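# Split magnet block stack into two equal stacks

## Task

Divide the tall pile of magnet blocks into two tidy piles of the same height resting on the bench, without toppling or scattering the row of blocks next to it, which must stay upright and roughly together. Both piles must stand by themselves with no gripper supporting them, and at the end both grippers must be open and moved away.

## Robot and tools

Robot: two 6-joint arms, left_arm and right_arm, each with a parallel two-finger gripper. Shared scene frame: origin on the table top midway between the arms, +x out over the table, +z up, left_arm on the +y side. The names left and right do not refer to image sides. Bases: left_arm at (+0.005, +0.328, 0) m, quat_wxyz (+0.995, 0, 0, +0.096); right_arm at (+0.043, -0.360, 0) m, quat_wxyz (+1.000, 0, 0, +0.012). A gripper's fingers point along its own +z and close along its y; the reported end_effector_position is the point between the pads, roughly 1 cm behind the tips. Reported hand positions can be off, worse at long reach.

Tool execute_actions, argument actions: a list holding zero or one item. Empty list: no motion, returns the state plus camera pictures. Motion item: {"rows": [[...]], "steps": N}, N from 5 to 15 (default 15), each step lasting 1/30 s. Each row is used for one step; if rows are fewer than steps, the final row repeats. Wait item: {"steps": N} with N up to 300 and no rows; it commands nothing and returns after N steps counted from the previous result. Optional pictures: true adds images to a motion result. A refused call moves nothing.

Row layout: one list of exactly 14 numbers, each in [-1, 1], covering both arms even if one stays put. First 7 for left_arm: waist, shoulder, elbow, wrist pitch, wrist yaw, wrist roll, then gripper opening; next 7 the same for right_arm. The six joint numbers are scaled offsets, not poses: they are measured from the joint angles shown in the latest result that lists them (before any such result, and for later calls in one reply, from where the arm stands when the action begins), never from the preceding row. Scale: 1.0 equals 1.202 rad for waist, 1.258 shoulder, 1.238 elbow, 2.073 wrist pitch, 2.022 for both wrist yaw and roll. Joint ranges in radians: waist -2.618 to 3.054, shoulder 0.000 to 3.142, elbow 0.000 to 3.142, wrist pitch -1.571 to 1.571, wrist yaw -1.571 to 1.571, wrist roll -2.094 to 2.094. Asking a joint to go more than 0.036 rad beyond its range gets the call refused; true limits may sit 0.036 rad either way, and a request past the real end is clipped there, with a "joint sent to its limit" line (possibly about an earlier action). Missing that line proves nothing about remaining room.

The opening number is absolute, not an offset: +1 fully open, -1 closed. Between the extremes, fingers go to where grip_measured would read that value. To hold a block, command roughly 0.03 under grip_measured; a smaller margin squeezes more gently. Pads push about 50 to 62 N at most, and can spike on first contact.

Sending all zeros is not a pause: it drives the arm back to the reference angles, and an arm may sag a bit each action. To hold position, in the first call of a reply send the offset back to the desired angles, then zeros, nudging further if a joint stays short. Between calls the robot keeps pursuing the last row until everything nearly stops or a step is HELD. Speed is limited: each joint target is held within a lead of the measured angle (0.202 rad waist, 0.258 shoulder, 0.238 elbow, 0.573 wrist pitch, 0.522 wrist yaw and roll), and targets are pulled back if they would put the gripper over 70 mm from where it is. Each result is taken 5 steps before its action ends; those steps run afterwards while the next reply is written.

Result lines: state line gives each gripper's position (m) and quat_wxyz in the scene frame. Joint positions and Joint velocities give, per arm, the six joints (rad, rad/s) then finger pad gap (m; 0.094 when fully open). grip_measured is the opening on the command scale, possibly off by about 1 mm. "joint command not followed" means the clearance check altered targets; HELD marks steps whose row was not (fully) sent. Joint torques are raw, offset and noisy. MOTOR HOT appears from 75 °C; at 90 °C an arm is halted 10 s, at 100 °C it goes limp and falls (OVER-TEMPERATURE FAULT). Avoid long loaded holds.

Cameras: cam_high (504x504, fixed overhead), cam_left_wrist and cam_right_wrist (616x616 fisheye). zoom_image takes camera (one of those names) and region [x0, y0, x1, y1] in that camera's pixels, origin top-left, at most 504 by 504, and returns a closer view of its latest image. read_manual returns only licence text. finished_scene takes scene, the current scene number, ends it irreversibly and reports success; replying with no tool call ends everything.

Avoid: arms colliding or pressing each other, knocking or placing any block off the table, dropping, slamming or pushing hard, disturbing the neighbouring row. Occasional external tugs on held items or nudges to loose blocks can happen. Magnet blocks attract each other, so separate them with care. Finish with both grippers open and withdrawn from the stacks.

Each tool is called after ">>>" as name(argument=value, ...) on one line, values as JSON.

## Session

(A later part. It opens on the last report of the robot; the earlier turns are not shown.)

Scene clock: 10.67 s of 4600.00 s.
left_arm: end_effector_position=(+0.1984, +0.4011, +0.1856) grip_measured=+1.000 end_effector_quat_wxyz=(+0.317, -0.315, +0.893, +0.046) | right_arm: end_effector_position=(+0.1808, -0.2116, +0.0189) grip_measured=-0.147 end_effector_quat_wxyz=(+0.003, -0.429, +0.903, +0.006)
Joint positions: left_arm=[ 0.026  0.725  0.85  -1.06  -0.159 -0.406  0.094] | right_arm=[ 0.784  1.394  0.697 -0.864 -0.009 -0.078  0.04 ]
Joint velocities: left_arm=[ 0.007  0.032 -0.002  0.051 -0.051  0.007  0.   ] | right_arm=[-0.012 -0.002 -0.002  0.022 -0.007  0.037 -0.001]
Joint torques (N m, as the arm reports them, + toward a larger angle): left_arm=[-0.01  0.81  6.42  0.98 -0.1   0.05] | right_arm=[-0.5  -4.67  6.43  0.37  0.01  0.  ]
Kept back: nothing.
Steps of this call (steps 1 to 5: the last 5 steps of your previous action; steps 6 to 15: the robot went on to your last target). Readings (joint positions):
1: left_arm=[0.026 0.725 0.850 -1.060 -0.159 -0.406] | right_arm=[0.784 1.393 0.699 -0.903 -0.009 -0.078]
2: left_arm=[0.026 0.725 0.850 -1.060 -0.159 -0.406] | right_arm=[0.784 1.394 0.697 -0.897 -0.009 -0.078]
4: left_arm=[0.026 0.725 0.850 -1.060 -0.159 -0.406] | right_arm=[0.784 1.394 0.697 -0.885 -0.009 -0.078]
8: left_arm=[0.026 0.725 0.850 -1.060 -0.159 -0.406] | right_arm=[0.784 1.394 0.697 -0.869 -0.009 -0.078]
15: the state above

>>> execute_actions(actions=[{"rows":[[0,0,0,0,0,0,1,0,0.03,0,0.017,0,0,-0.22]]}])

>>> execute_actions(actions=[{"rows":[[0,0,0,0,0,0,1,0,0,0,0,0,0,0.3]],"steps":10}])

>>> execute_actions(actions=[{"rows":[[0,0,0,0,0,0,1,0,-0.2,0.2,-0.24,0,0,0.3]]}], pictures=true)

Scene clock: 11.80 s of 4600.00 s.
left_arm: end_effector_position=(+0.1984, +0.4011, +0.1856) grip_measured=+1.000 end_effector_quat_wxyz=(+0.317, -0.315, +0.893, +0.046) | right_arm: end_effector_position=(+0.1805, -0.2119, +0.0139) grip_measured=-0.147 end_effector_quat_wxyz=(-0.005, -0.429, +0.903, +0.003)
Joint positions: left_arm=[ 0.026  0.725  0.85  -1.06  -0.159 -0.406  0.094] | right_arm=[ 0.784  1.421  0.697 -0.854 -0.009 -0.078  0.04 ]
Joint velocities: left_arm=[-0.012  0.032  0.002  0.007 -0.037  0.037  0.   ] | right_arm=[ 0.002 -0.007 -0.022  0.007  0.022 -0.022 -0.   ]
Joint torques (N m, as the arm reports them, + toward a larger angle): left_arm=[-0.02  0.83  6.49  0.95 -0.09  0.05] | right_arm=[-0.01 -3.01  5.67  0.42 -0.02 -0.01]
Steps of this call (steps 1 to 15: the robot went on to your last target; steps 16 to 24: nothing new was sent; steps 25 to 34: the first 10 steps of this action). Readings (joint positions):
25: left_arm=[0.026 0.725 0.850 -1.060 -0.159 -0.406] | right_arm=[0.784 1.397 0.697 -0.863 -0.009 -0.078]
26: left_arm=[0.026 0.725 0.850 -1.060 -0.159 -0.406] | right_arm=[0.784 1.406 0.697 -0.858 -0.009 -0.078]
28: left_arm=[0.026 0.725 0.850 -1.060 -0.159 -0.406] | right_arm=[0.784 1.421 0.697 -0.855 -0.009 -0.078]
32: left_arm=[0.026 0.725 0.850 -1.060 -0.159 -0.406] | right_arm=[0.784 1.421 0.697 -0.854 -0.009 -0.078]
34: the state above

Scene clock: 12.13 s of 4600.00 s.
left_arm: end_effector_position=(+0.1984, +0.4011, +0.1856) grip_measured=+1.000 end_effector_quat_wxyz=(+0.317, -0.315, +0.893, +0.046) | right_arm: end_effector_position=(+0.1804, -0.2121, +0.0139) grip_measured=+0.298 end_effector_quat_wxyz=(-0.006, -0.429, +0.903, +0.003)
Joint positions: left_arm=[ 0.026  0.725  0.85  -1.06  -0.159 -0.406  0.094] | right_arm=[ 0.784  1.421  0.697 -0.855 -0.009 -0.078  0.061]
Joint velocities: left_arm=[-0.027 -0.002 -0.002 -0.037 -0.022  0.037  0.   ] | right_arm=[ 0.007  0.002 -0.027  0.022  0.022 -0.022  0.001]
Joint torques (N m, as the arm reports them, + toward a larger angle): left_arm=[-0.07  0.81  6.43  0.93 -0.09  0.03] | right_arm=[-0.05 -3.83  5.64  0.2  -0.02 -0.01]
Steps of this call (steps 1 to 5: the last 5 steps of your previous action; steps 6 to 10: the first 5 steps of this action, its rows measured from where the robot was after step 5). Readings (joint positions):
5: left_arm=[0.026 0.725 0.850 -1.060 -0.159 -0.406] | right_arm=[0.784 1.421 0.697 -0.854 -0.009 -0.078]
6: left_arm=[0.026 0.725 0.850 -1.060 -0.159 -0.406] | right_arm=[0.784 1.421 0.697 -0.854 -0.009 -0.078]
7: left_arm=[0.026 0.725 0.850 -1.060 -0.159 -0.406] | right_arm=[0.784 1.421 0.697 -0.855 -0.009 -0.078]
9: left_arm=[0.026 0.725 0.850 -1.060 -0.159 -0.406] | right_arm=[0.784 1.421 0.697 -0.855 -0.009 -0.078]
10: the state above

Scene clock: 12.63 s of 4600.00 s.
left_arm: end_effector_position=(+0.1984, +0.4011, +0.1856) grip_measured=+1.000 end_effector_quat_wxyz=(+0.317, -0.315, +0.893, +0.046) | right_arm: end_effector_position=(+0.1718, -0.2211, +0.1189) grip_measured=+0.299 end_effector_quat_wxyz=(+0.039, -0.429, +0.902, +0.020)
Joint positions: left_arm=[ 0.026  0.725  0.85  -1.06  -0.159 -0.406  0.094] | right_arm=[ 0.784  1.164  0.945 -1.264 -0.009 -0.078  0.061]
Joint velocities: left_arm=[-0.037 -0.007 -0.022 -0.051  0.022 -0.066  0.   ] | right_arm=[-0.007  0.081  0.007 -0.579  0.022 -0.051  0.   ]
Joint torques (N m, as the arm reports them, + toward a larger angle): left_arm=[-0.03  0.82  6.51  0.96 -0.1   0.06] | right_arm=[-0.06 -2.1   6.43  0.37 -0.01  0.  ]
Steps of this call (steps 1 to 5: the last 5 steps of your previous action; steps 6 to 15: the first 10 steps of this action, its rows measured from where the robot was after step 5). Readings (joint positions):
5: left_arm=[0.026 0.725 0.850 -1.060 -0.159 -0.406] | right_arm=[0.784 1.421 0.697 -0.855 -0.009 -0.078]
6: left_arm=[0.026 0.725 0.850 -1.060 -0.159 -0.406] | right_arm=[0.784 1.409 0.713 -0.897 -0.009 -0.078]
7: left_arm=[0.026 0.725 0.850 -1.060 -0.159 -0.406] | right_arm=[0.784 1.379 0.743 -0.969 -0.009 -0.078]
9: left_arm=[0.026 0.725 0.850 -1.060 -0.159 -0.406] | right_arm=[0.784 1.290 0.825 -1.087 -0.009 -0.078]
13: left_arm=[0.026 0.725 0.850 -1.060 -0.159 -0.406] | right_arm=[0.784 1.168 0.942 -1.222 -0.009 -0.078]
15: the state above
camera_calibration (this result's frames):
cam_right_wrist: T_world_to_cam=[[0.574538, -0.818439, -0.00794751, -0.28743], [-0.743607, -0.526014, 0.412744, 0.0060606], [-0.341987, -0.231227, -0.910812, 0.232875], [0, 0, 0, 1]] pos_world=[0.249286, -0.178209, 0.207319]

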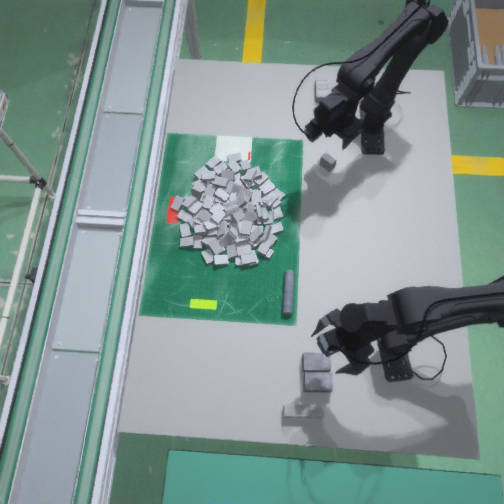

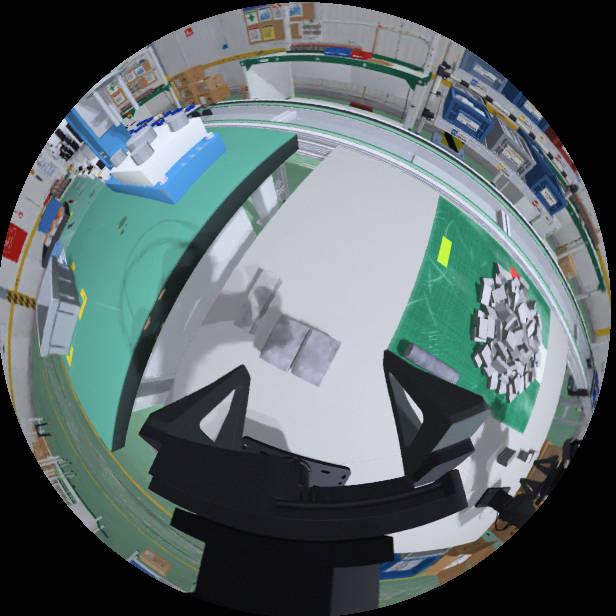

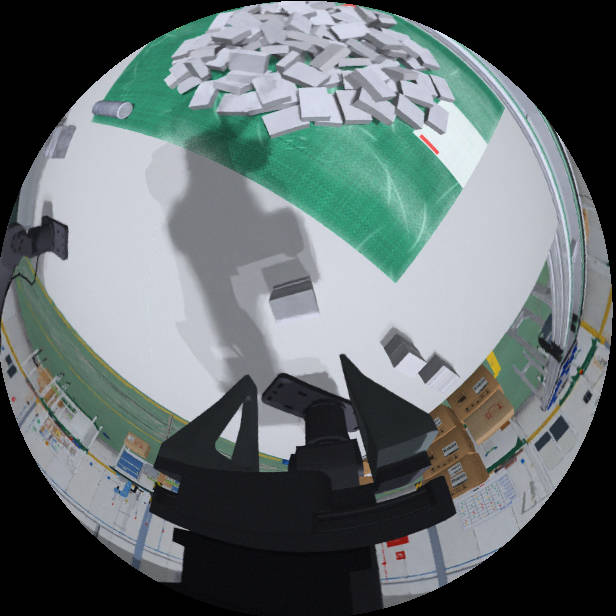

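>>> execute_actions(actions=[{"rows":[[0,0,0,0,0,0,1,0,-0.35,0,0,0,0,0.3]]}])

>>> finished_scene(scene=1)

Scene clock: 13.13 s of 4600.00 s.
left_arm: end_effector_position=(+0.1984, +0.4011, +0.1856) grip_measured=+1.000 end_effector_quat_wxyz=(+0.317, -0.315, +0.893, +0.046) | right_arm: end_effector_position=(+0.1573, -0.2362, +0.1901) grip_measured=+0.299 end_effector_quat_wxyz=(+0.241, -0.415, +0.872, +0.097)
Joint positions: left_arm=[ 0.026  0.725  0.85  -1.06  -0.159 -0.406  0.094] | right_arm=[ 0.784  0.707  0.941 -1.28  -0.009 -0.078  0.061]
Joint velocities: left_arm=[-0.012 -0.012  0.002 -0.022  0.037 -0.022  0.   ] | right_arm=[ 0.002  0.115 -0.012  0.007  0.022  0.081 -0.001]
Joint torques (N m, as the arm reports them, + toward a larger angle): left_arm=[ 0.05  0.79  6.44  0.95 -0.06  0.05] | right_arm=[-0.02  1.85  6.61  1.16 -0.02  0.01]
Steps of this call (steps 1 to 5: the last 5 steps of your previous action; steps 6 to 15: the first 10 steps of this action). Readings (joint positions):
6: left_arm=[0.026 0.725 0.850 -1.060 -0.159 -0.406] | right_arm=[0.784 1.139 0.938 -1.311 -0.009 -0.078]
7: left_arm=[0.026 0.725 0.850 -1.060 -0.159 -0.406] | right_arm=[0.784 1.081 0.926 -1.295 -0.009 -0.078]
9: left_arm=[0.026 0.725 0.850 -1.060 -0.159 -0.406] | right_arm=[0.784 0.920 0.925 -1.283 -0.009 -0.078]
13: left_arm=[0.026 0.725 0.850 -1.060 -0.159 -0.406] | right_arm=[0.784 0.710 0.940 -1.280 -0.009 -0.078]
15: the state above

The scene is finished: the task was done.


## Next scene

The same job, from a new start.

>>> execute_actions(actions=[])

Scene clock: 0.00 s of 4600.00 s.
left_arm: end_effector_position=(+0.4118, -0.1423, +0.3641) grip_measured=+1.000 end_effector_quat_wxyz=(+0.718, +0.388, +0.564, +0.126) | right_arm: end_effector_position=(+0.4409, -0.3331, +0.3636) grip_measured=+1.000 end_effector_quat_wxyz=(+0.471, +0.427, +0.723, +0.269)
Joint positions: left_arm=[-1.213  2.057  1.8    0.333 -0.588  0.819  0.094] | right_arm=[ 0.094  1.263  1.413 -0.578  0.122  1.107  0.094]
Joint velocities: left_arm=[ 0.012 -0.017  0.022 -0.037  0.037 -0.022  0.   ] | right_arm=[-0.007  0.002 -0.022 -0.022  0.022  0.037  0.   ]
Joint torques (N m, as the arm reports them, + toward a larger angle): no reading
camera_calibration (this result's frames):
cam_left_wrist: T_world_to_cam=[[-0.130499, -0.582043, -0.802618, 0.264783], [-0.0708558, 0.812946, -0.578012, 0.393418], [0.988913, -0.0185596, -0.147329, -0.239389], [0, 0, 0, 1]] pos_world=[0.299165, -0.170155, 0.404651]
cam_right_wrist: T_world_to_cam=[[-0.419605, -0.236127, -0.876456, 0.416302], [-0.515183, 0.856935, 0.0157773, 0.550467], [0.747341, 0.458156, -0.481223, 0.115072], [0, 0, 0, 1]] pos_world=[0.372275, -0.426135, 0.411561]

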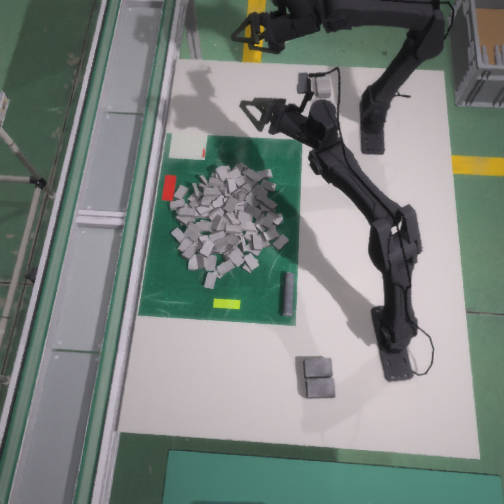

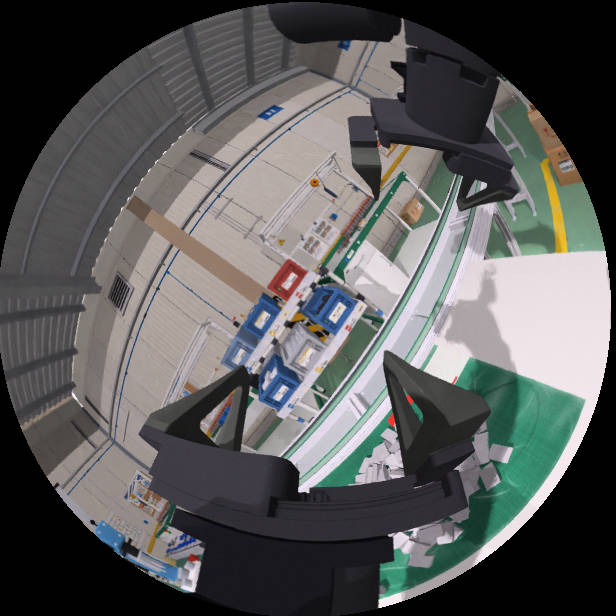

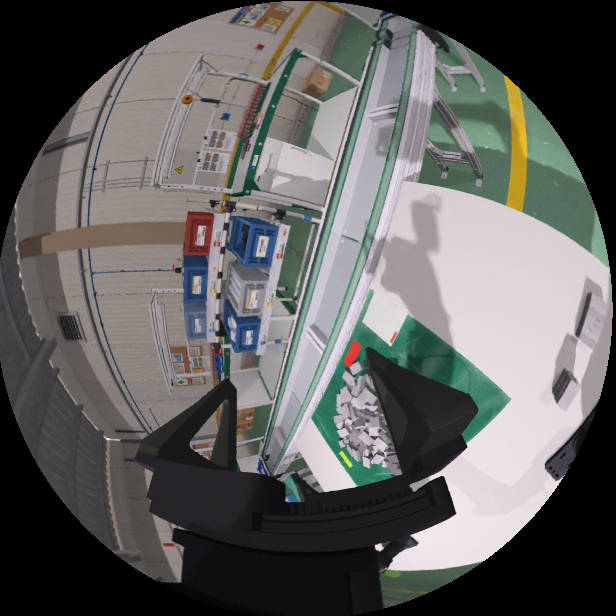

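>>> execute_actions(actions=[{"rows":[[0.8,-0.8,-0.7,0,0,0,1,-0.165,-0.11,-0.334,-0.42,-0.063,-0.59,1]]}])

>>> execute_actions(actions=[{"steps":30}], pictures=true)

>>> zoom_image(camera="cam_right_wrist", region=[210,230,390,410])

Scene clock: 0.60 s of 4600.00 s.
left_arm: end_effector_position=(+0.4686, +0.0497, +0.3244) grip_measured=+1.000 end_effector_quat_wxyz=(+0.644, +0.350, +0.638, +0.238) | right_arm: end_effector_position=(+0.3341, -0.3802, +0.1890) grip_measured=+1.000 end_effector_quat_wxyz=(+0.247, +0.351, +0.901, +0.055)
Joint positions: left_arm=[-0.916  1.734  1.337  0.327 -0.574  0.819  0.094] | right_arm=[-0.065  1.191  1.118 -0.989  0.055  0.689  0.094]
Joint velocities: left_arm=[ 1.17  -1.145 -1.443 -0.007 -0.051  0.037  0.   ] | right_arm=[-0.203 -0.007 -0.911 -1.546 -0.183 -1.56   0.   ]
Joint torques (N m, as the arm reports them, + toward a larger angle): left_arm=[ 0.1  -9.45  7.41  1.32 -0.1   0.04] | right_arm=[-0.52 -6.08  6.97  0.93 -0.01 -0.08]
Steps of this call (steps 1 to 8: nothing new was sent; steps 9 to 18: the first 10 steps of this action). Readings (joint positions):
9: left_arm=[-1.205 2.044 1.776 0.339 -0.581 0.819] | right_arm=[0.083 1.257 1.403 -0.591 0.109 1.074]
10: left_arm=[-1.193 2.014 1.727 0.337 -0.576 0.819] | right_arm=[0.062 1.243 1.379 -0.623 0.096 1.033]
12: left_arm=[-1.144 1.951 1.631 0.333 -0.574 0.819] | right_arm=[0.011 1.215 1.318 -0.707 0.085 0.952]
16: left_arm=[-1.000 1.811 1.436 0.328 -0.574 0.819] | right_arm=[-0.049 1.192 1.183 -0.886 0.066 0.788]
18: the state above

Scene clock: 1.60 s of 4600.00 s.
left_arm: end_effector_position=(+0.3603, +0.4082, +0.4294) grip_measured=+1.000 end_effector_quat_wxyz=(+0.628, +0.045, +0.636, +0.447) | right_arm: end_effector_position=(+0.1991, -0.3706, +0.1323) grip_measured=+1.000 end_effector_quat_wxyz=(-0.012, -0.002, +1.000, -0.001)
Joint positions: left_arm=[-0.253  1.044  0.935  0.338 -0.596  0.819  0.094] | right_arm=[-0.097  1.147  0.991 -1.44   0.004 -0.075  0.094]
Joint velocities: left_arm=[ 0.022  0.007 -0.007 -0.037 -0.022  0.066  0.   ] | right_arm=[ 0.007  0.002 -0.002 -0.095 -0.037 -0.007  0.   ]
Joint torques (N m, as the arm reports them, + toward a larger angle): left_arm=[ 0.18 -1.11  6.92  1.16  0.11  0.04] | right_arm=[-0.8  -3.66  6.68  0.05 -0.12 -0.07]
Kept back: nothing.
Steps of this call (steps 1 to 5: the last 5 steps of your previous action; steps 6 to 30: the robot went on to your last target). Readings (joint positions):
1: left_arm=[-0.872 1.694 1.286 0.327 -0.575 0.819] | right_arm=[-0.073 1.191 1.088 -1.045 0.048 0.626]
2: left_arm=[-0.828 1.652 1.235 0.327 -0.576 0.819] | right_arm=[-0.080 1.189 1.059 -1.104 0.041 0.552]
4: left_arm=[-0.736 1.566 1.130 0.327 -0.577 0.819] | right_arm=[-0.092 1.178 1.012 -1.227 0.028 0.364]
8: left_arm=[-0.546 1.397 0.980 0.310 -0.582 0.819] | right_arm=[-0.097 1.153 0.991 -1.375 0.012 0.103]
30: the state above
camera_calibration (this result's frames):
cam_left_wrist: T_world_to_cam=[[0.522375, -0.444969, -0.727411, 0.30734], [-0.613031, 0.396986, -0.683078, 0.390254], [0.59272, 0.802748, -0.0654042, -0.396289], [0, 0, 0, 1]] pos_world=[0.31358, 0.299952, 0.464217]
cam_right_wrist: T_world_to_cam=[[-0.266331, -0.963501, 0.0270889, -0.316387], [-0.826558, 0.242754, 0.507811, 0.231034], [-0.495852, 0.112855, -0.861043, 0.371406], [0, 0, 0, 1]] pos_world=[0.290862, -0.402839, 0.211046]

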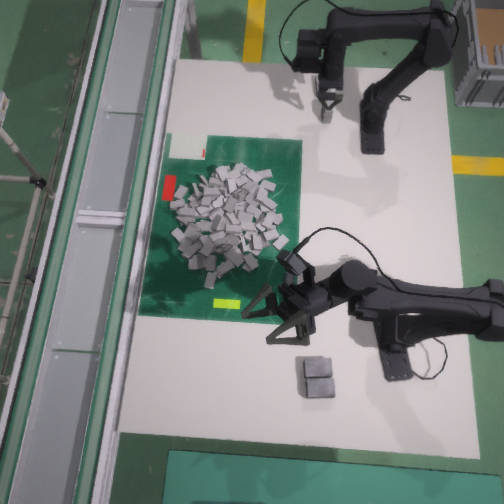

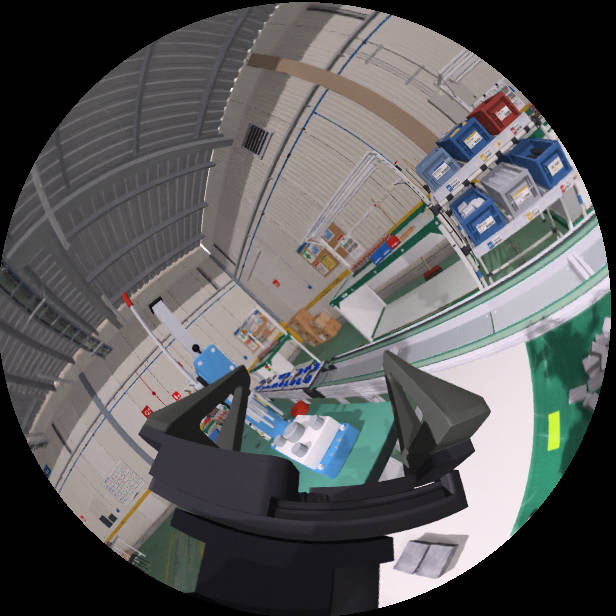

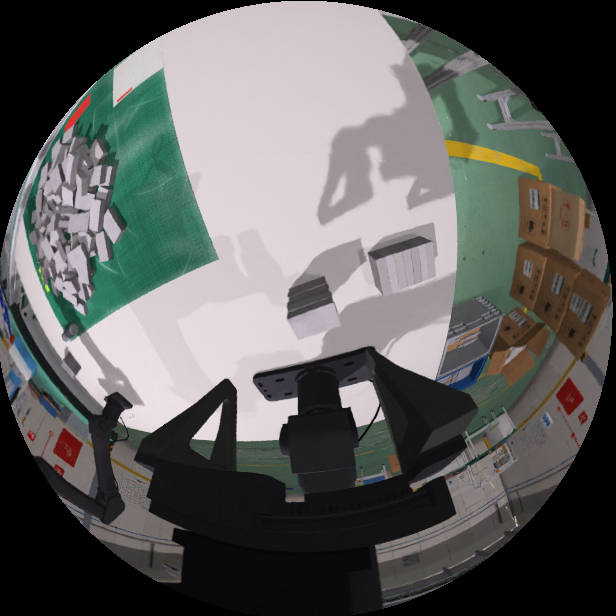

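Region (210, 230, 390, 410) of cam_right_wrist's 616x616 image, scaled by 2.800, with more detail than that image has.

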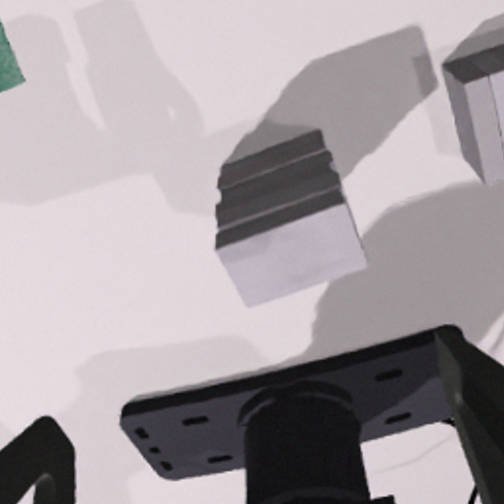

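>>> execute_actions(actions=[{"rows":[[0,0,0,0,0,0,1,-0.09,-0.032,-0.04,0.04,0,-0.082,0.4],[0,0,0,0,0,0,1,-0.09,-0.032,-0.08,0.07,0,-0.082,0.4],[0,0,0,0,0,0,1,-0.09,-0.032,-0.12,0.1,0,-0.082,0.4],[0,0,0,0,0,0,1,-0.09,-0.032,-0.16,0.13,0,-0.082,0.4],[0,0,0,0,0,0,1,-0.09,-0.032,-0.2,0.16,0,-0.082,0.4],[0,0,0,0,0,0,1,-0.09,-0.032,-0.23,0.183,0,-0.082,0.4],[0,0,0,0,0,0,1,-0.09,-0.032,-0.26,0.183,0,-0.082,0.4],[0,0,0,0,0,0,1,-0.09,-0.032,-0.28,0.183,0,-0.082,0.4],[0,0,0,0,0,0,1,-0.09,-0.032,-0.29,0.183,0,-0.082,0.4]]}])

>>> execute_actions(actions=[{"steps":15}], pictures=true)

>>> zoom_image(camera="cam_right_wrist", region=[210,270,390,450])

Scene clock: 2.37 s of 4600.00 s.
left_arm: end_effector_position=(+0.3603, +0.4082, +0.4294) grip_measured=+1.000 end_effector_quat_wxyz=(+0.628, +0.045, +0.636, +0.447) | right_arm: end_effector_position=(+0.1774, -0.3824, +0.0496) grip_measured=+0.402 end_effector_quat_wxyz=(-0.028, -0.021, +0.999, +0.005)
Joint positions: left_arm=[-0.253  1.044  0.935  0.338 -0.596  0.819  0.094] | right_arm=[-0.198  1.12   0.645 -1.152  0.001 -0.215  0.066]
Joint velocities: left_arm=[-0.007  0.002 -0.012 -0.022 -0.007  0.022  0.   ] | right_arm=[ 0.002  0.007 -0.579  0.242 -0.022 -0.154 -0.002]
Joint torques (N m, as the arm reports them, + toward a larger angle): left_arm=[-0.04 -1.59  7.19  1.14  0.04  0.05] | right_arm=[-0.64 -2.59  7.68  0.59  0.02 -0.08]
Steps of this call (steps 1 to 13: the robot went on to your last target; steps 14 to 23: the first 10 steps of this action). Readings (joint positions):
14: left_arm=[-0.253 1.044 0.935 0.338 -0.596 0.819] | right_arm=[-0.113 1.144 0.986 -1.432 -0.001 -0.103]
15: left_arm=[-0.253 1.044 0.935 0.338 -0.596 0.819] | right_arm=[-0.147 1.137 0.968 -1.407 -0.002 -0.129]
17: left_arm=[-0.253 1.044 0.935 0.338 -0.596 0.819] | right_arm=[-0.190 1.122 0.897 -1.336 0.001 -0.165]
21: left_arm=[-0.253 1.044 0.935 0.338 -0.596 0.819] | right_arm=[-0.198 1.120 0.706 -1.183 0.001 -0.205]
23: the state above

Scene clock: 2.87 s of 4600.00 s.
left_arm: end_effector_position=(+0.3603, +0.4082, +0.4294) grip_measured=+1.000 end_effector_quat_wxyz=(+0.628, +0.045, +0.636, +0.447) | right_arm: end_effector_position=(+0.1887, -0.3844, +0.0444) grip_measured=+0.402 end_effector_quat_wxyz=(-0.002, -0.029, +1.000, -0.000)
Joint positions: left_arm=[-0.253  1.044  0.935  0.338 -0.596  0.819  0.094] | right_arm=[-0.198  1.12   0.626 -1.081  0.001 -0.232  0.066]
Joint velocities: left_arm=[ 0.007 -0.002 -0.012 -0.051 -0.022 -0.051  0.   ] | right_arm=[ 0.002 -0.007 -0.007  0.066 -0.037 -0.081 -0.001]
Joint torques (N m, as the arm reports them, + toward a larger angle): left_arm=[-0.01 -1.64  7.13  1.15  0.06  0.04] | right_arm=[-0.68 -2.65  6.49  0.34  0.03 -0.1 ]
Kept back: nothing.
Steps of this call (steps 1 to 5: the last 5 steps of your previous action; steps 6 to 15: the robot went on to your last target). Readings (joint positions):
1: left_arm=[-0.253 1.044 0.935 0.338 -0.596 0.819] | right_arm=[-0.198 1.120 0.631 -1.144 0.001 -0.218]
2: left_arm=[-0.253 1.044 0.935 0.338 -0.596 0.819] | right_arm=[-0.198 1.120 0.626 -1.138 0.001 -0.221]
4: left_arm=[-0.253 1.044 0.935 0.338 -0.596 0.819] | right_arm=[-0.198 1.120 0.626 -1.118 0.001 -0.225]
8: left_arm=[-0.253 1.044 0.935 0.338 -0.596 0.819] | right_arm=[-0.198 1.120 0.626 -1.093 0.001 -0.230]
15: the state above
camera_calibration (this result's frames):
cam_left_wrist: T_world_to_cam=[[0.522375, -0.444969, -0.727411, 0.30734], [-0.613031, 0.396986, -0.683078, 0.390254], [0.59272, 0.802748, -0.0654042, -0.396289], [0, 0, 0, 1]] pos_world=[0.31358, 0.299952, 0.464217]
cam_right_wrist: T_world_to_cam=[[-0.213539, -0.976733, 0.0198518, -0.344777], [-0.848494, 0.195498, 0.49177, 0.257148], [-0.484209, 0.0881681, -0.870499, 0.280885], [0, 0, 0, 1]] pos_world=[0.280572, -0.411792, 0.124897]

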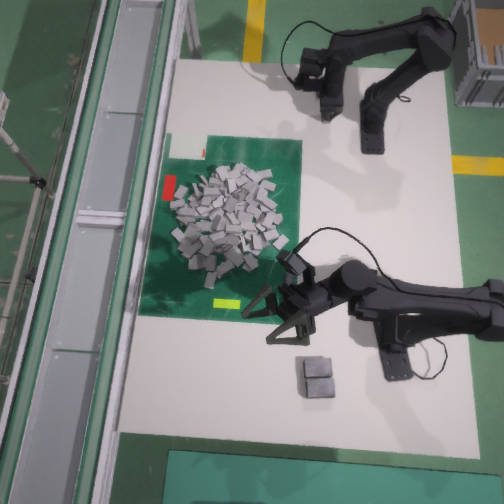

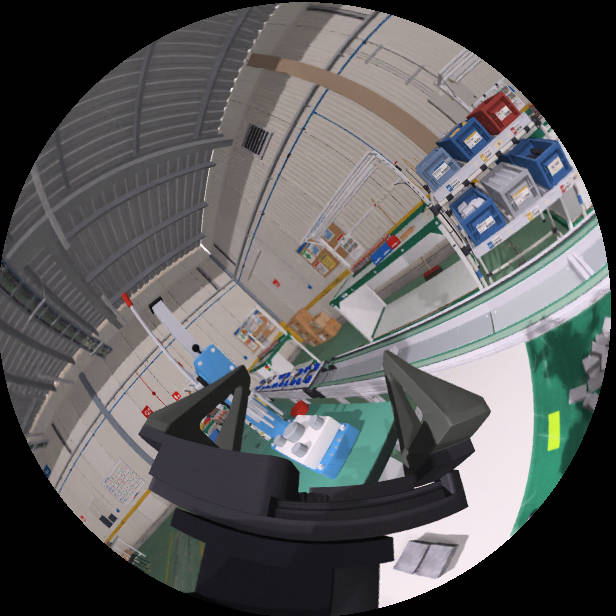

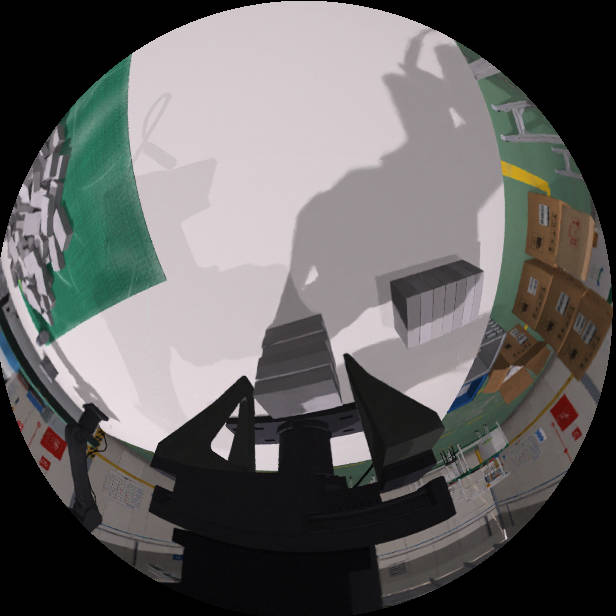

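Region (210, 270, 390, 450) of cam_right_wrist's 616x616 image, scaled by 2.800, with more detail than that image has.

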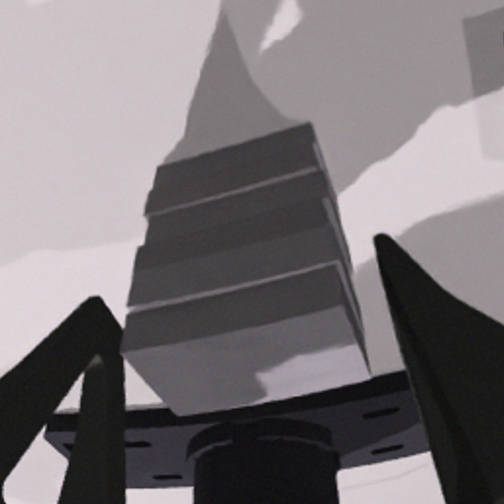

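Six blocks; shift 2 mm, grip, lift.

>>> execute_actions(actions=[{"rows":[[0,0,0,0,0,0,1,-0.016,0,0,0,0,0,0.2],[0,0,0,0,0,0,1,-0.016,0,0,0,0,0,0.1],[0,0,0,0,0,0,1,-0.016,0,0,0,0,0,0],[0,0,0,0,0,0,1,-0.016,0,0,0,0,0,-0.05],[0,0,0,0,0,0,1,-0.016,0,0,0,0,0,-0.1],[0,0,0,0,0,0,1,-0.016,0,0,0,0,0,-0.15],[0,0,0,0,0,0,1,-0.016,0,0,0,0,0,-0.22]]}])

>>> execute_actions(actions=[{"rows":[[0,0,0,0,0,0,1,0,0,0.02,-0.01,0,0,-0.22],[0,0,0,0,0,0,1,0,0,0.04,-0.02,0,0,-0.22],[0,0,0,0,0,0,1,0,0,0.065,-0.03,0,0,-0.22],[0,0,0,0,0,0,1,0,0,0.085,-0.04,0,0,-0.22]]}], pictures=true)

>>> zoom_image(camera="cam_right_wrist", region=[210,270,390,450])

Scene clock: 3.47 s of 4600.00 s.
left_arm: end_effector_position=(+0.3603, +0.4082, +0.4294) grip_measured=+1.000 end_effector_quat_wxyz=(+0.628, +0.045, +0.636, +0.447) | right_arm: end_effector_position=(+0.1889, -0.3863, +0.0444) grip_measured=-0.076 end_effector_quat_wxyz=(-0.002, -0.024, +1.000, -0.001)
Joint positions: left_arm=[-0.253  1.044  0.935  0.338 -0.596  0.819  0.094] | right_arm=[-0.209  1.12   0.626 -1.079  0.002 -0.232  0.043]
Joint velocities: left_arm=[-0.002 -0.022  0.002  0.007 -0.037 -0.007  0.   ] | right_arm=[-0.002 -0.007  0.007 -0.051 -0.022  0.007 -0.   ]
Joint torques (N m, as the arm reports them, + toward a larger angle): left_arm=[-0.04 -1.64  7.16  1.16  0.05  0.04] | right_arm=[-0.73 -1.54  6.04  0.15 -0.02  0.  ]
Steps of this call (steps 1 to 8: the robot went on to your last target; steps 9 to 18: the first 10 steps of this action). Readings (joint positions):
9: left_arm=[-0.253 1.044 0.935 0.338 -0.596 0.819] | right_arm=[-0.200 1.120 0.626 -1.079 0.001 -0.232]
10: left_arm=[-0.253 1.044 0.935 0.338 -0.596 0.819] | right_arm=[-0.204 1.120 0.626 -1.079 0.001 -0.232]
12: left_arm=[-0.253 1.044 0.935 0.338 -0.596 0.819] | right_arm=[-0.209 1.120 0.626 -1.079 0.002 -0.232]
16: left_arm=[-0.253 1.044 0.935 0.338 -0.596 0.819] | right_arm=[-0.209 1.120 0.626 -1.079 0.002 -0.232]
18: the state above

Scene clock: 3.97 s of 4600.00 s.
left_arm: end_effector_position=(+0.3603, +0.4082, +0.4294) grip_measured=+1.000 end_effector_quat_wxyz=(+0.628, +0.045, +0.636, +0.447) | right_arm: end_effector_position=(+0.1950, -0.3874, +0.0606) grip_measured=-0.076 end_effector_quat_wxyz=(+0.003, -0.024, +1.000, -0.002)
Joint positions: left_arm=[-0.253  1.044  0.935  0.338 -0.596  0.819  0.094] | right_arm=[-0.209  1.12   0.692 -1.135  0.002 -0.232  0.043]
Joint velocities: left_arm=[ 0.022 -0.007  0.002  0.007  0.066  0.051  0.   ] | right_arm=[ 0.002 -0.002  0.017  0.007  0.022 -0.037 -0.001]
Joint torques (N m, as the arm reports them, + toward a larger angle): left_arm=[-0.03 -1.54  7.23  1.14  0.06  0.04] | right_arm=[ 0.03 -1.62  9.02 -0.02 -0.01  0.  ]
Steps of this call (steps 1 to 5: the last 5 steps of your previous action; steps 6 to 15: the first 10 steps of this action, its rows measured from where the robot was after step 5). Readings (joint positions):
5: left_arm=[-0.253 1.044 0.935 0.338 -0.596 0.819] | right_arm=[-0.209 1.120 0.626 -1.079 0.002 -0.232]
6: left_arm=[-0.253 1.044 0.935 0.338 -0.596 0.819] | right_arm=[-0.209 1.120 0.626 -1.080 0.002 -0.232]
7: left_arm=[-0.253 1.044 0.935 0.338 -0.596 0.819] | right_arm=[-0.209 1.120 0.626 -1.082 0.002 -0.232]
9: left_arm=[-0.253 1.044 0.935 0.338 -0.596 0.819] | right_arm=[-0.209 1.120 0.641 -1.107 0.002 -0.232]
13: left_arm=[-0.253 1.044 0.935 0.338 -0.596 0.819] | right_arm=[-0.209 1.120 0.687 -1.134 0.002 -0.232]
15: the state above
camera_calibration (this result's frames):
cam_left_wrist: T_world_to_cam=[[0.522375, -0.444969, -0.727411, 0.30734], [-0.613031, 0.396986, -0.683078, 0.390254], [0.59272, 0.802748, -0.0654042, -0.396289], [0, 0, 0, 1]] pos_world=[0.31358, 0.299952, 0.464217]
cam_right_wrist: T_world_to_cam=[[-0.224569, -0.974251, 0.0201003, -0.343621], [-0.852048, 0.206327, 0.481085, 0.260597], [-0.472845, 0.0909104, -0.876443, 0.297525], [0, 0, 0, 1]] pos_world=[0.285558, -0.41559, 0.142301]

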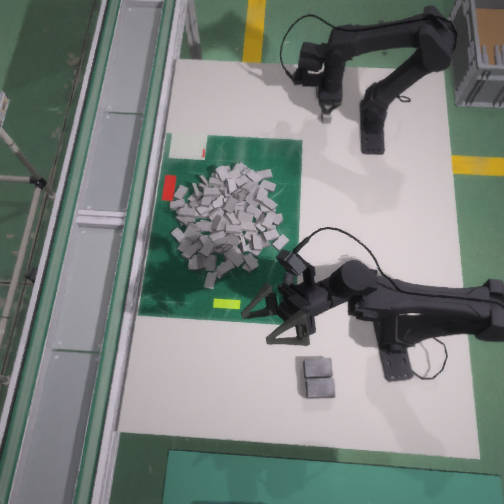

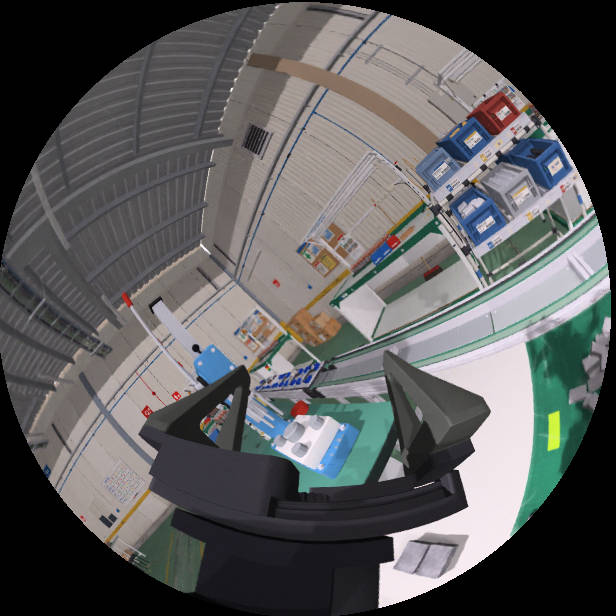

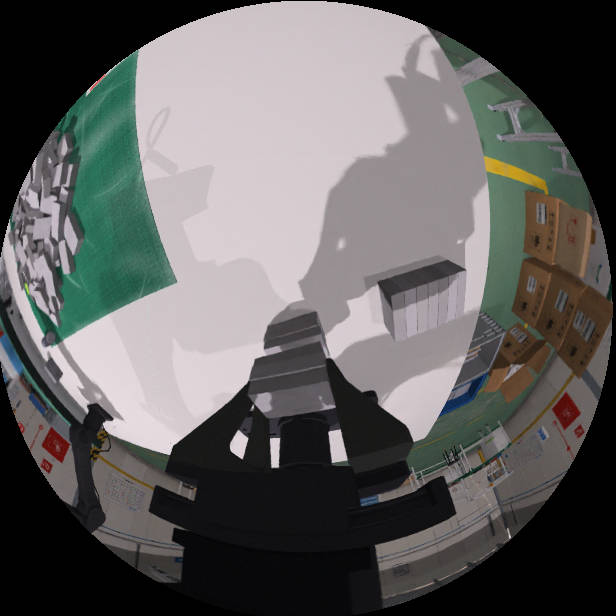

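Region (210, 270, 390, 450) of cam_right_wrist's 616x616 image, scaled by 2.800, with more detail than that image has.

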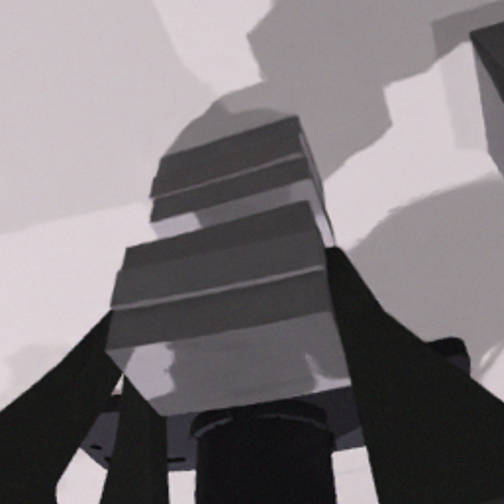

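>>> execute_actions(actions=[{"rows":[[0,0,0,0,0,0,1,0.05,0,0.02,0,0,0,-0.22],[0,0,0,0,0,0,1,0.1,0,0.02,0,0,0,-0.22],[0,0,0,0,0,0,1,0.17,0,0.02,0,0,0,-0.22],[0,0,0,0,0,0,1,0.24,0,0.02,0,0,0,-0.22],[0,0,0,0,0,0,1,0.31,0,0.02,0,0,0,-0.22],[0,0,0,0,0,0,1,0.38,0,0.02,0,0,0,-0.22],[0,0,0,0,0,0,1,0.45,0,0.02,0,0,0,-0.22],[0,0,0,0,0,0,1,0.52,0,0.02,0,0,0,-0.22],[0,0,0,0,0,0,1,0.59,0,0.02,0,0,0,-0.22],[0,0,0,0,0,0,1,0.65,0,0.02,0,0,0,-0.22],[0,0,0,0,0,0,1,0.71,0,0.02,0,0,0,-0.22],[0,0,0,0,0,0,1,0.77,0,0.02,0,0,0,-0.22]]}])

>>> execute_actions(actions=[{"rows":[[0,0,0,0,0,0,1,0,0.03,0.01,0.03,0,0,-0.22],[0,0,0,0,0,0,1,0,0.06,0.01,0.06,0,0,-0.22],[0,0,0,0,0,0,1,0,0.09,0.01,0.09,0,0,-0.22],[0,0,0,0,0,0,1,0,0.12,0.01,0.12,0,0,-0.22],[0,0,0,0,0,0,1,0,0.14,0.01,0.14,0,0,-0.22],[0,0,0,0,0,0,1,0,0.16,0.01,0.14,0,0,-0.22],[0,0,0,0,0,0,1,0,0.18,0.01,0.14,0,0,-0.22],[0,0,0,0,0,0,1,0,0.195,0.01,0.14,0,0,-0.22]]}])

>>> execute_actions(actions=[{"steps":12}])

Scene clock: 4.73 s of 4600.00 s.
left_arm: end_effector_position=(+0.3603, +0.4082, +0.4294) grip_measured=+1.000 end_effector_quat_wxyz=(+0.628, +0.045, +0.636, +0.447) | right_arm: end_effector_position=(+0.1845, -0.2976, +0.0606) grip_measured=-0.077 end_effector_quat_wxyz=(+0.004, -0.319, +0.948, -0.004)
Joint positions: left_arm=[-0.253  1.044  0.935  0.338 -0.596  0.819  0.094] | right_arm=[ 0.393  1.12   0.692 -1.135  0.009 -0.232  0.043]
Joint velocities: left_arm=[-0.022 -0.017 -0.012 -0.022 -0.051  0.037  0.   ] | right_arm=[ 2.147 -0.007  0.012 -0.037  0.007  0.007 -0.002]
Joint torques (N m, as the arm reports them, + toward a larger angle): left_arm=[ 0.06 -1.53  7.16  1.17  0.04  0.04] | right_arm=[-0.45 -1.62  7.93  0.14 -0.12  0.  ]
Steps of this call (steps 1 to 5: the last 5 steps of your previous action; steps 6 to 13: the robot went on to your last target; steps 14 to 23: the first 10 steps of this action). Readings (joint positions):
14: left_arm=[-0.253 1.044 0.935 0.338 -0.596 0.819] | right_arm=[-0.201 1.120 0.692 -1.152 0.006 -0.232]
15: left_arm=[-0.253 1.044 0.935 0.338 -0.596 0.819] | right_arm=[-0.174 1.120 0.692 -1.152 0.010 -0.232]
17: left_arm=[-0.253 1.044 0.935 0.338 -0.596 0.819] | right_arm=[-0.058 1.120 0.692 -1.149 0.017 -0.232]
21: left_arm=[-0.253 1.044 0.935 0.338 -0.596 0.819] | right_arm=[0.242 1.120 0.692 -1.138 0.011 -0.232]
23: the state above

Scene clock: 5.23 s of 4600.00 s.
left_arm: end_effector_position=(+0.3603, +0.4082, +0.4294) grip_measured=+1.000 end_effector_quat_wxyz=(+0.628, +0.045, +0.636, +0.447) | right_arm: end_effector_position=(+0.1854, -0.2288, +0.0223) grip_measured=-0.077 end_effector_quat_wxyz=(-0.005, -0.462, +0.887, +0.004)
Joint positions: left_arm=[-0.253  1.044  0.935  0.338 -0.596  0.819  0.094] | right_arm=[ 0.704  1.368  0.692 -0.902 -0.011 -0.232  0.043]
Joint velocities: left_arm=[-0.032 -0.002  0.007  0.037  0.007  0.007  0.   ] | right_arm=[ 0.007  0.291  0.007  0.3    0.022 -0.11   0.   ]
Joint torques (N m, as the arm reports them, + toward a larger angle): left_arm=[-0.01 -1.55  7.25  1.16  0.05  0.07] | right_arm=[-0.75 -5.04  6.62  0.27  0.03  0.  ]
Steps of this call (steps 1 to 5: the last 5 steps of your previous action; steps 6 to 15: the first 10 steps of this action, its rows measured from where the robot was after step 5). Readings (joint positions):
5: left_arm=[-0.253 1.044 0.935 0.338 -0.596 0.819] | right_arm=[0.696 1.120 0.692 -1.133 -0.007 -0.232]
6: left_arm=[-0.253 1.044 0.935 0.338 -0.596 0.819] | right_arm=[0.705 1.124 0.692 -1.131 -0.011 -0.232]
7: left_arm=[-0.253 1.044 0.935 0.338 -0.596 0.819] | right_arm=[0.704 1.137 0.692 -1.120 -0.011 -0.232]
9: left_arm=[-0.253 1.044 0.935 0.338 -0.596 0.819] | right_arm=[0.704 1.194 0.692 -1.069 -0.011 -0.232]
13: left_arm=[-0.253 1.044 0.935 0.338 -0.596 0.819] | right_arm=[0.704 1.331 0.692 -0.935 -0.011 -0.232]
15: the state above

Scene clock: 5.63 s of 4600.00 s.
left_arm: end_effector_position=(+0.3603, +0.4082, +0.4294) grip_measured=+1.000 end_effector_quat_wxyz=(+0.628, +0.045, +0.636, +0.447) | right_arm: end_effector_position=(+0.1921, -0.2228, +0.0211) grip_measured=-0.077 end_effector_quat_wxyz=(+0.011, -0.462, +0.887, +0.008)
Joint positions: left_arm=[-0.253  1.044  0.935  0.338 -0.596  0.819  0.094] | right_arm=[ 0.704  1.374  0.692 -0.863 -0.011 -0.232  0.043]
Joint velocities: left_arm=[-0.017  0.002 -0.017  0.007 -0.022 -0.037  0.   ] | right_arm=[-0.002 -0.002 -0.007 -0.051  0.022 -0.007 -0.001]
Joint torques (N m, as the arm reports them, + toward a larger angle): left_arm=[-0.02 -1.63  7.17  1.16  0.07  0.04] | right_arm=[-0.78 -4.24  6.63  0.39  0.03  0.  ]
Kept back: nothing.
Steps of this call (steps 1 to 5: the last 5 steps of your previous action; steps 6 to 12: the robot went on to your last target). Readings (joint positions):
1: left_arm=[-0.253 1.044 0.935 0.338 -0.596 0.819] | right_arm=[0.704 1.374 0.692 -0.893 -0.011 -0.232]
2: left_arm=[-0.253 1.044 0.935 0.338 -0.596 0.819] | right_arm=[0.704 1.374 0.692 -0.886 -0.011 -0.232]
4: left_arm=[-0.253 1.044 0.935 0.338 -0.596 0.819] | right_arm=[0.704 1.374 0.692 -0.875 -0.011 -0.232]
8: left_arm=[-0.253 1.044 0.935 0.338 -0.596 0.819] | right_arm=[0.704 1.374 0.692 -0.866 -0.011 -0.232]
12: the state above

>>> execute_actions(actions=[{"rows":[[0,0,0,0,0,0,1,0,0.02,0,0.012,0,0,-0.22],[0,0,0,0,0,0,1,0,0.037,0,0.012,0,0,-0.22]],"steps":10}])

>>> execute_actions(actions=[{"rows":[[0,0,0,0,0,0,1,0,0,0,0,0,0,0.4]],"steps":8}])

>>> execute_actions(actions=[{"rows":[[0,0,0,0,0,0,1,0,-0.3,0.3,-0.3,0,0,0.4]]}], pictures=true)

Scene clock: 5.97 s of 4600.00 s.
left_arm: end_effector_position=(+0.3603, +0.4082, +0.4294) grip_measured=+1.000 end_effector_quat_wxyz=(+0.628, +0.045, +0.636, +0.447) | right_arm: end_effector_position=(+0.1904, -0.2243, +0.0143) grip_measured=-0.077 end_effector_quat_wxyz=(-0.005, -0.462, +0.887, +0.004)
Joint positions: left_arm=[-0.253  1.044  0.935  0.338 -0.596  0.819  0.094] | right_arm=[ 0.704  1.412  0.692 -0.857 -0.011 -0.232  0.043]
Joint velocities: left_arm=[-0.012  0.007 -0.002  0.022 -0.125 -0.007  0.   ] | right_arm=[-0.002  0.002  0.022 -0.066 -0.081 -0.022  0.   ]
Joint torques (N m, as the arm reports them, + toward a larger angle): left_arm=[-0.06 -1.55  7.15  1.15  0.04  0.04] | right_arm=[-0.05 -2.99  5.6   0.35 -0.05  0.  ]
Steps of this call (steps 1 to 5: the robot went on to your last target; steps 6 to 10: the first 5 steps of this action). Readings (joint positions):
6: left_arm=[-0.253 1.044 0.935 0.338 -0.596 0.819] | right_arm=[0.704 1.377 0.692 -0.862 -0.011 -0.232]
7: left_arm=[-0.253 1.044 0.935 0.338 -0.596 0.819] | right_arm=[0.704 1.385 0.692 -0.860 -0.011 -0.232]
9: left_arm=[-0.253 1.044 0.935 0.338 -0.596 0.819] | right_arm=[0.704 1.409 0.692 -0.857 -0.011 -0.232]
10: the state above

Scene clock: 6.23 s of 4600.00 s.
left_arm: end_effector_position=(+0.3603, +0.4082, +0.4294) grip_measured=+1.000 end_effector_quat_wxyz=(+0.628, +0.045, +0.636, +0.447) | right_arm: end_effector_position=(+0.1902, -0.2244, +0.0143) grip_measured=+0.382 end_effector_quat_wxyz=(-0.005, -0.462, +0.887, +0.004)
Joint positions: left_arm=[-0.253  1.044  0.935  0.338 -0.596  0.819  0.094] | right_arm=[ 0.704  1.412  0.692 -0.858 -0.011 -0.232  0.065]
Joint velocities: left_arm=[ 0.012 -0.002  0.002 -0.007 -0.081  0.022  0.   ] | right_arm=[-0.002  0.007 -0.012 -0.022 -0.022 -0.037  0.034]
Joint torques (N m, as the arm reports them, + toward a larger angle): left_arm=[-0.07 -1.56  7.12  1.16  0.04  0.05] | right_arm=[ 0.04 -3.68  5.57  0.17 -0.01  0.  ]
Steps of this call (steps 1 to 5: the last 5 steps of your previous action; steps 6 to 8: the first 3 steps of this action, its rows measured from where the robot was after step 5). Readings (joint positions):
5: left_arm=[-0.253 1.044 0.935 0.338 -0.596 0.819] | right_arm=[0.704 1.412 0.692 -0.857 -0.011 -0.232]
6: left_arm=[-0.253 1.044 0.935 0.338 -0.596 0.819] | right_arm=[0.704 1.412 0.692 -0.856 -0.011 -0.232]
7: left_arm=[-0.253 1.044 0.935 0.338 -0.596 0.819] | right_arm=[0.704 1.412 0.692 -0.857 -0.011 -0.232]
8: the state above

Scene clock: 6.73 s of 4600.00 s.
left_arm: end_effector_position=(+0.3603, +0.4082, +0.4294) grip_measured=+1.000 end_effector_quat_wxyz=(+0.628, +0.045, +0.636, +0.447) | right_arm: end_effector_position=(+0.1834, -0.2305, +0.1679) grip_measured=+0.398 end_effector_quat_wxyz=(+0.117, -0.459, +0.880, +0.035)
Joint positions: left_arm=[-0.253  1.044  0.935  0.338 -0.596  0.819  0.094] | right_arm=[ 0.704  1.04   1.051 -1.337 -0.011 -0.232  0.066]
Joint velocities: left_arm=[ 0.012 -0.002  0.002  0.037 -0.095 -0.037  0.   ] | right_arm=[ 0.007 -0.574  0.398 -0.886 -0.051 -0.007 -0.   ]
Joint torques (N m, as the arm reports them, + toward a larger angle): left_arm=[-0.02 -1.62  7.17  1.17  0.05  0.04] | right_arm=[ 0.    1.2   5.24  0.31 -0.01  0.  ]
Steps of this call (steps 1 to 5: the last 5 steps of your previous action; steps 6 to 15: the first 10 steps of this action, its rows measured from where the robot was after step 5). Readings (joint positions):
5: left_arm=[-0.253 1.044 0.935 0.338 -0.596 0.819] | right_arm=[0.704 1.412 0.692 -0.858 -0.011 -0.232]
6: left_arm=[-0.253 1.044 0.935 0.338 -0.596 0.819] | right_arm=[0.704 1.400 0.707 -0.901 -0.011 -0.232]
7: left_arm=[-0.253 1.044 0.935 0.338 -0.596 0.819] | right_arm=[0.704 1.371 0.734 -0.977 -0.011 -0.232]
9: left_arm=[-0.253 1.044 0.935 0.338 -0.596 0.819] | right_arm=[0.704 1.279 0.808 -1.101 -0.011 -0.232]
13: left_arm=[-0.253 1.044 0.935 0.338 -0.596 0.819] | right_arm=[0.704 1.098 0.996 -1.278 -0.011 -0.232]
15: the state above
camera_calibration (this result's frames):
cam_left_wrist: T_world_to_cam=[[0.522375, -0.444969, -0.727411, 0.30734], [-0.613031, 0.396986, -0.683078, 0.390254], [0.59272, 0.802748, -0.0654042, -0.396289], [0, 0, 0, 1]] pos_world=[0.31358, 0.299952, 0.464217]
cam_right_wrist: T_world_to_cam=[[0.633394, -0.773824, -0.00299417, -0.302787], [-0.74614, -0.61175, 0.262749, -0.00459967], [-0.205153, -0.164189, -0.96486, 0.278706], [0, 0, 0, 1]] pos_world=[0.245529, -0.191357, 0.269214]

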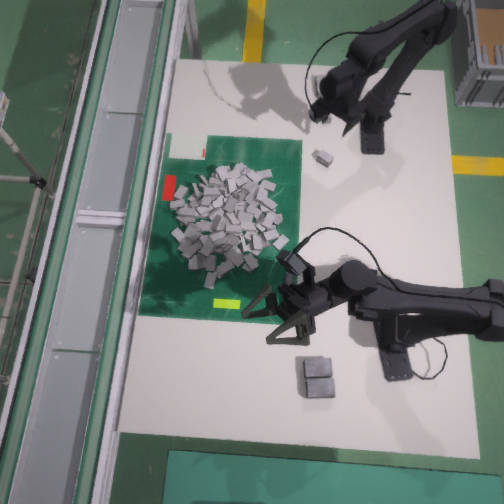

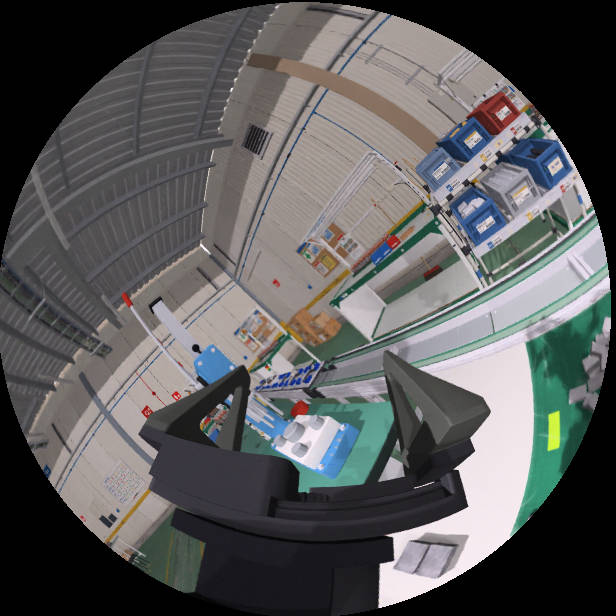

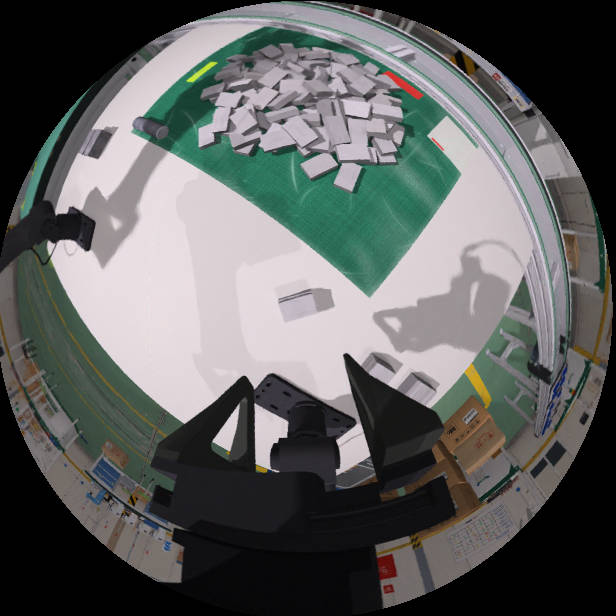

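>>> finished_scene(scene=2)

The scene is finished: the task was done.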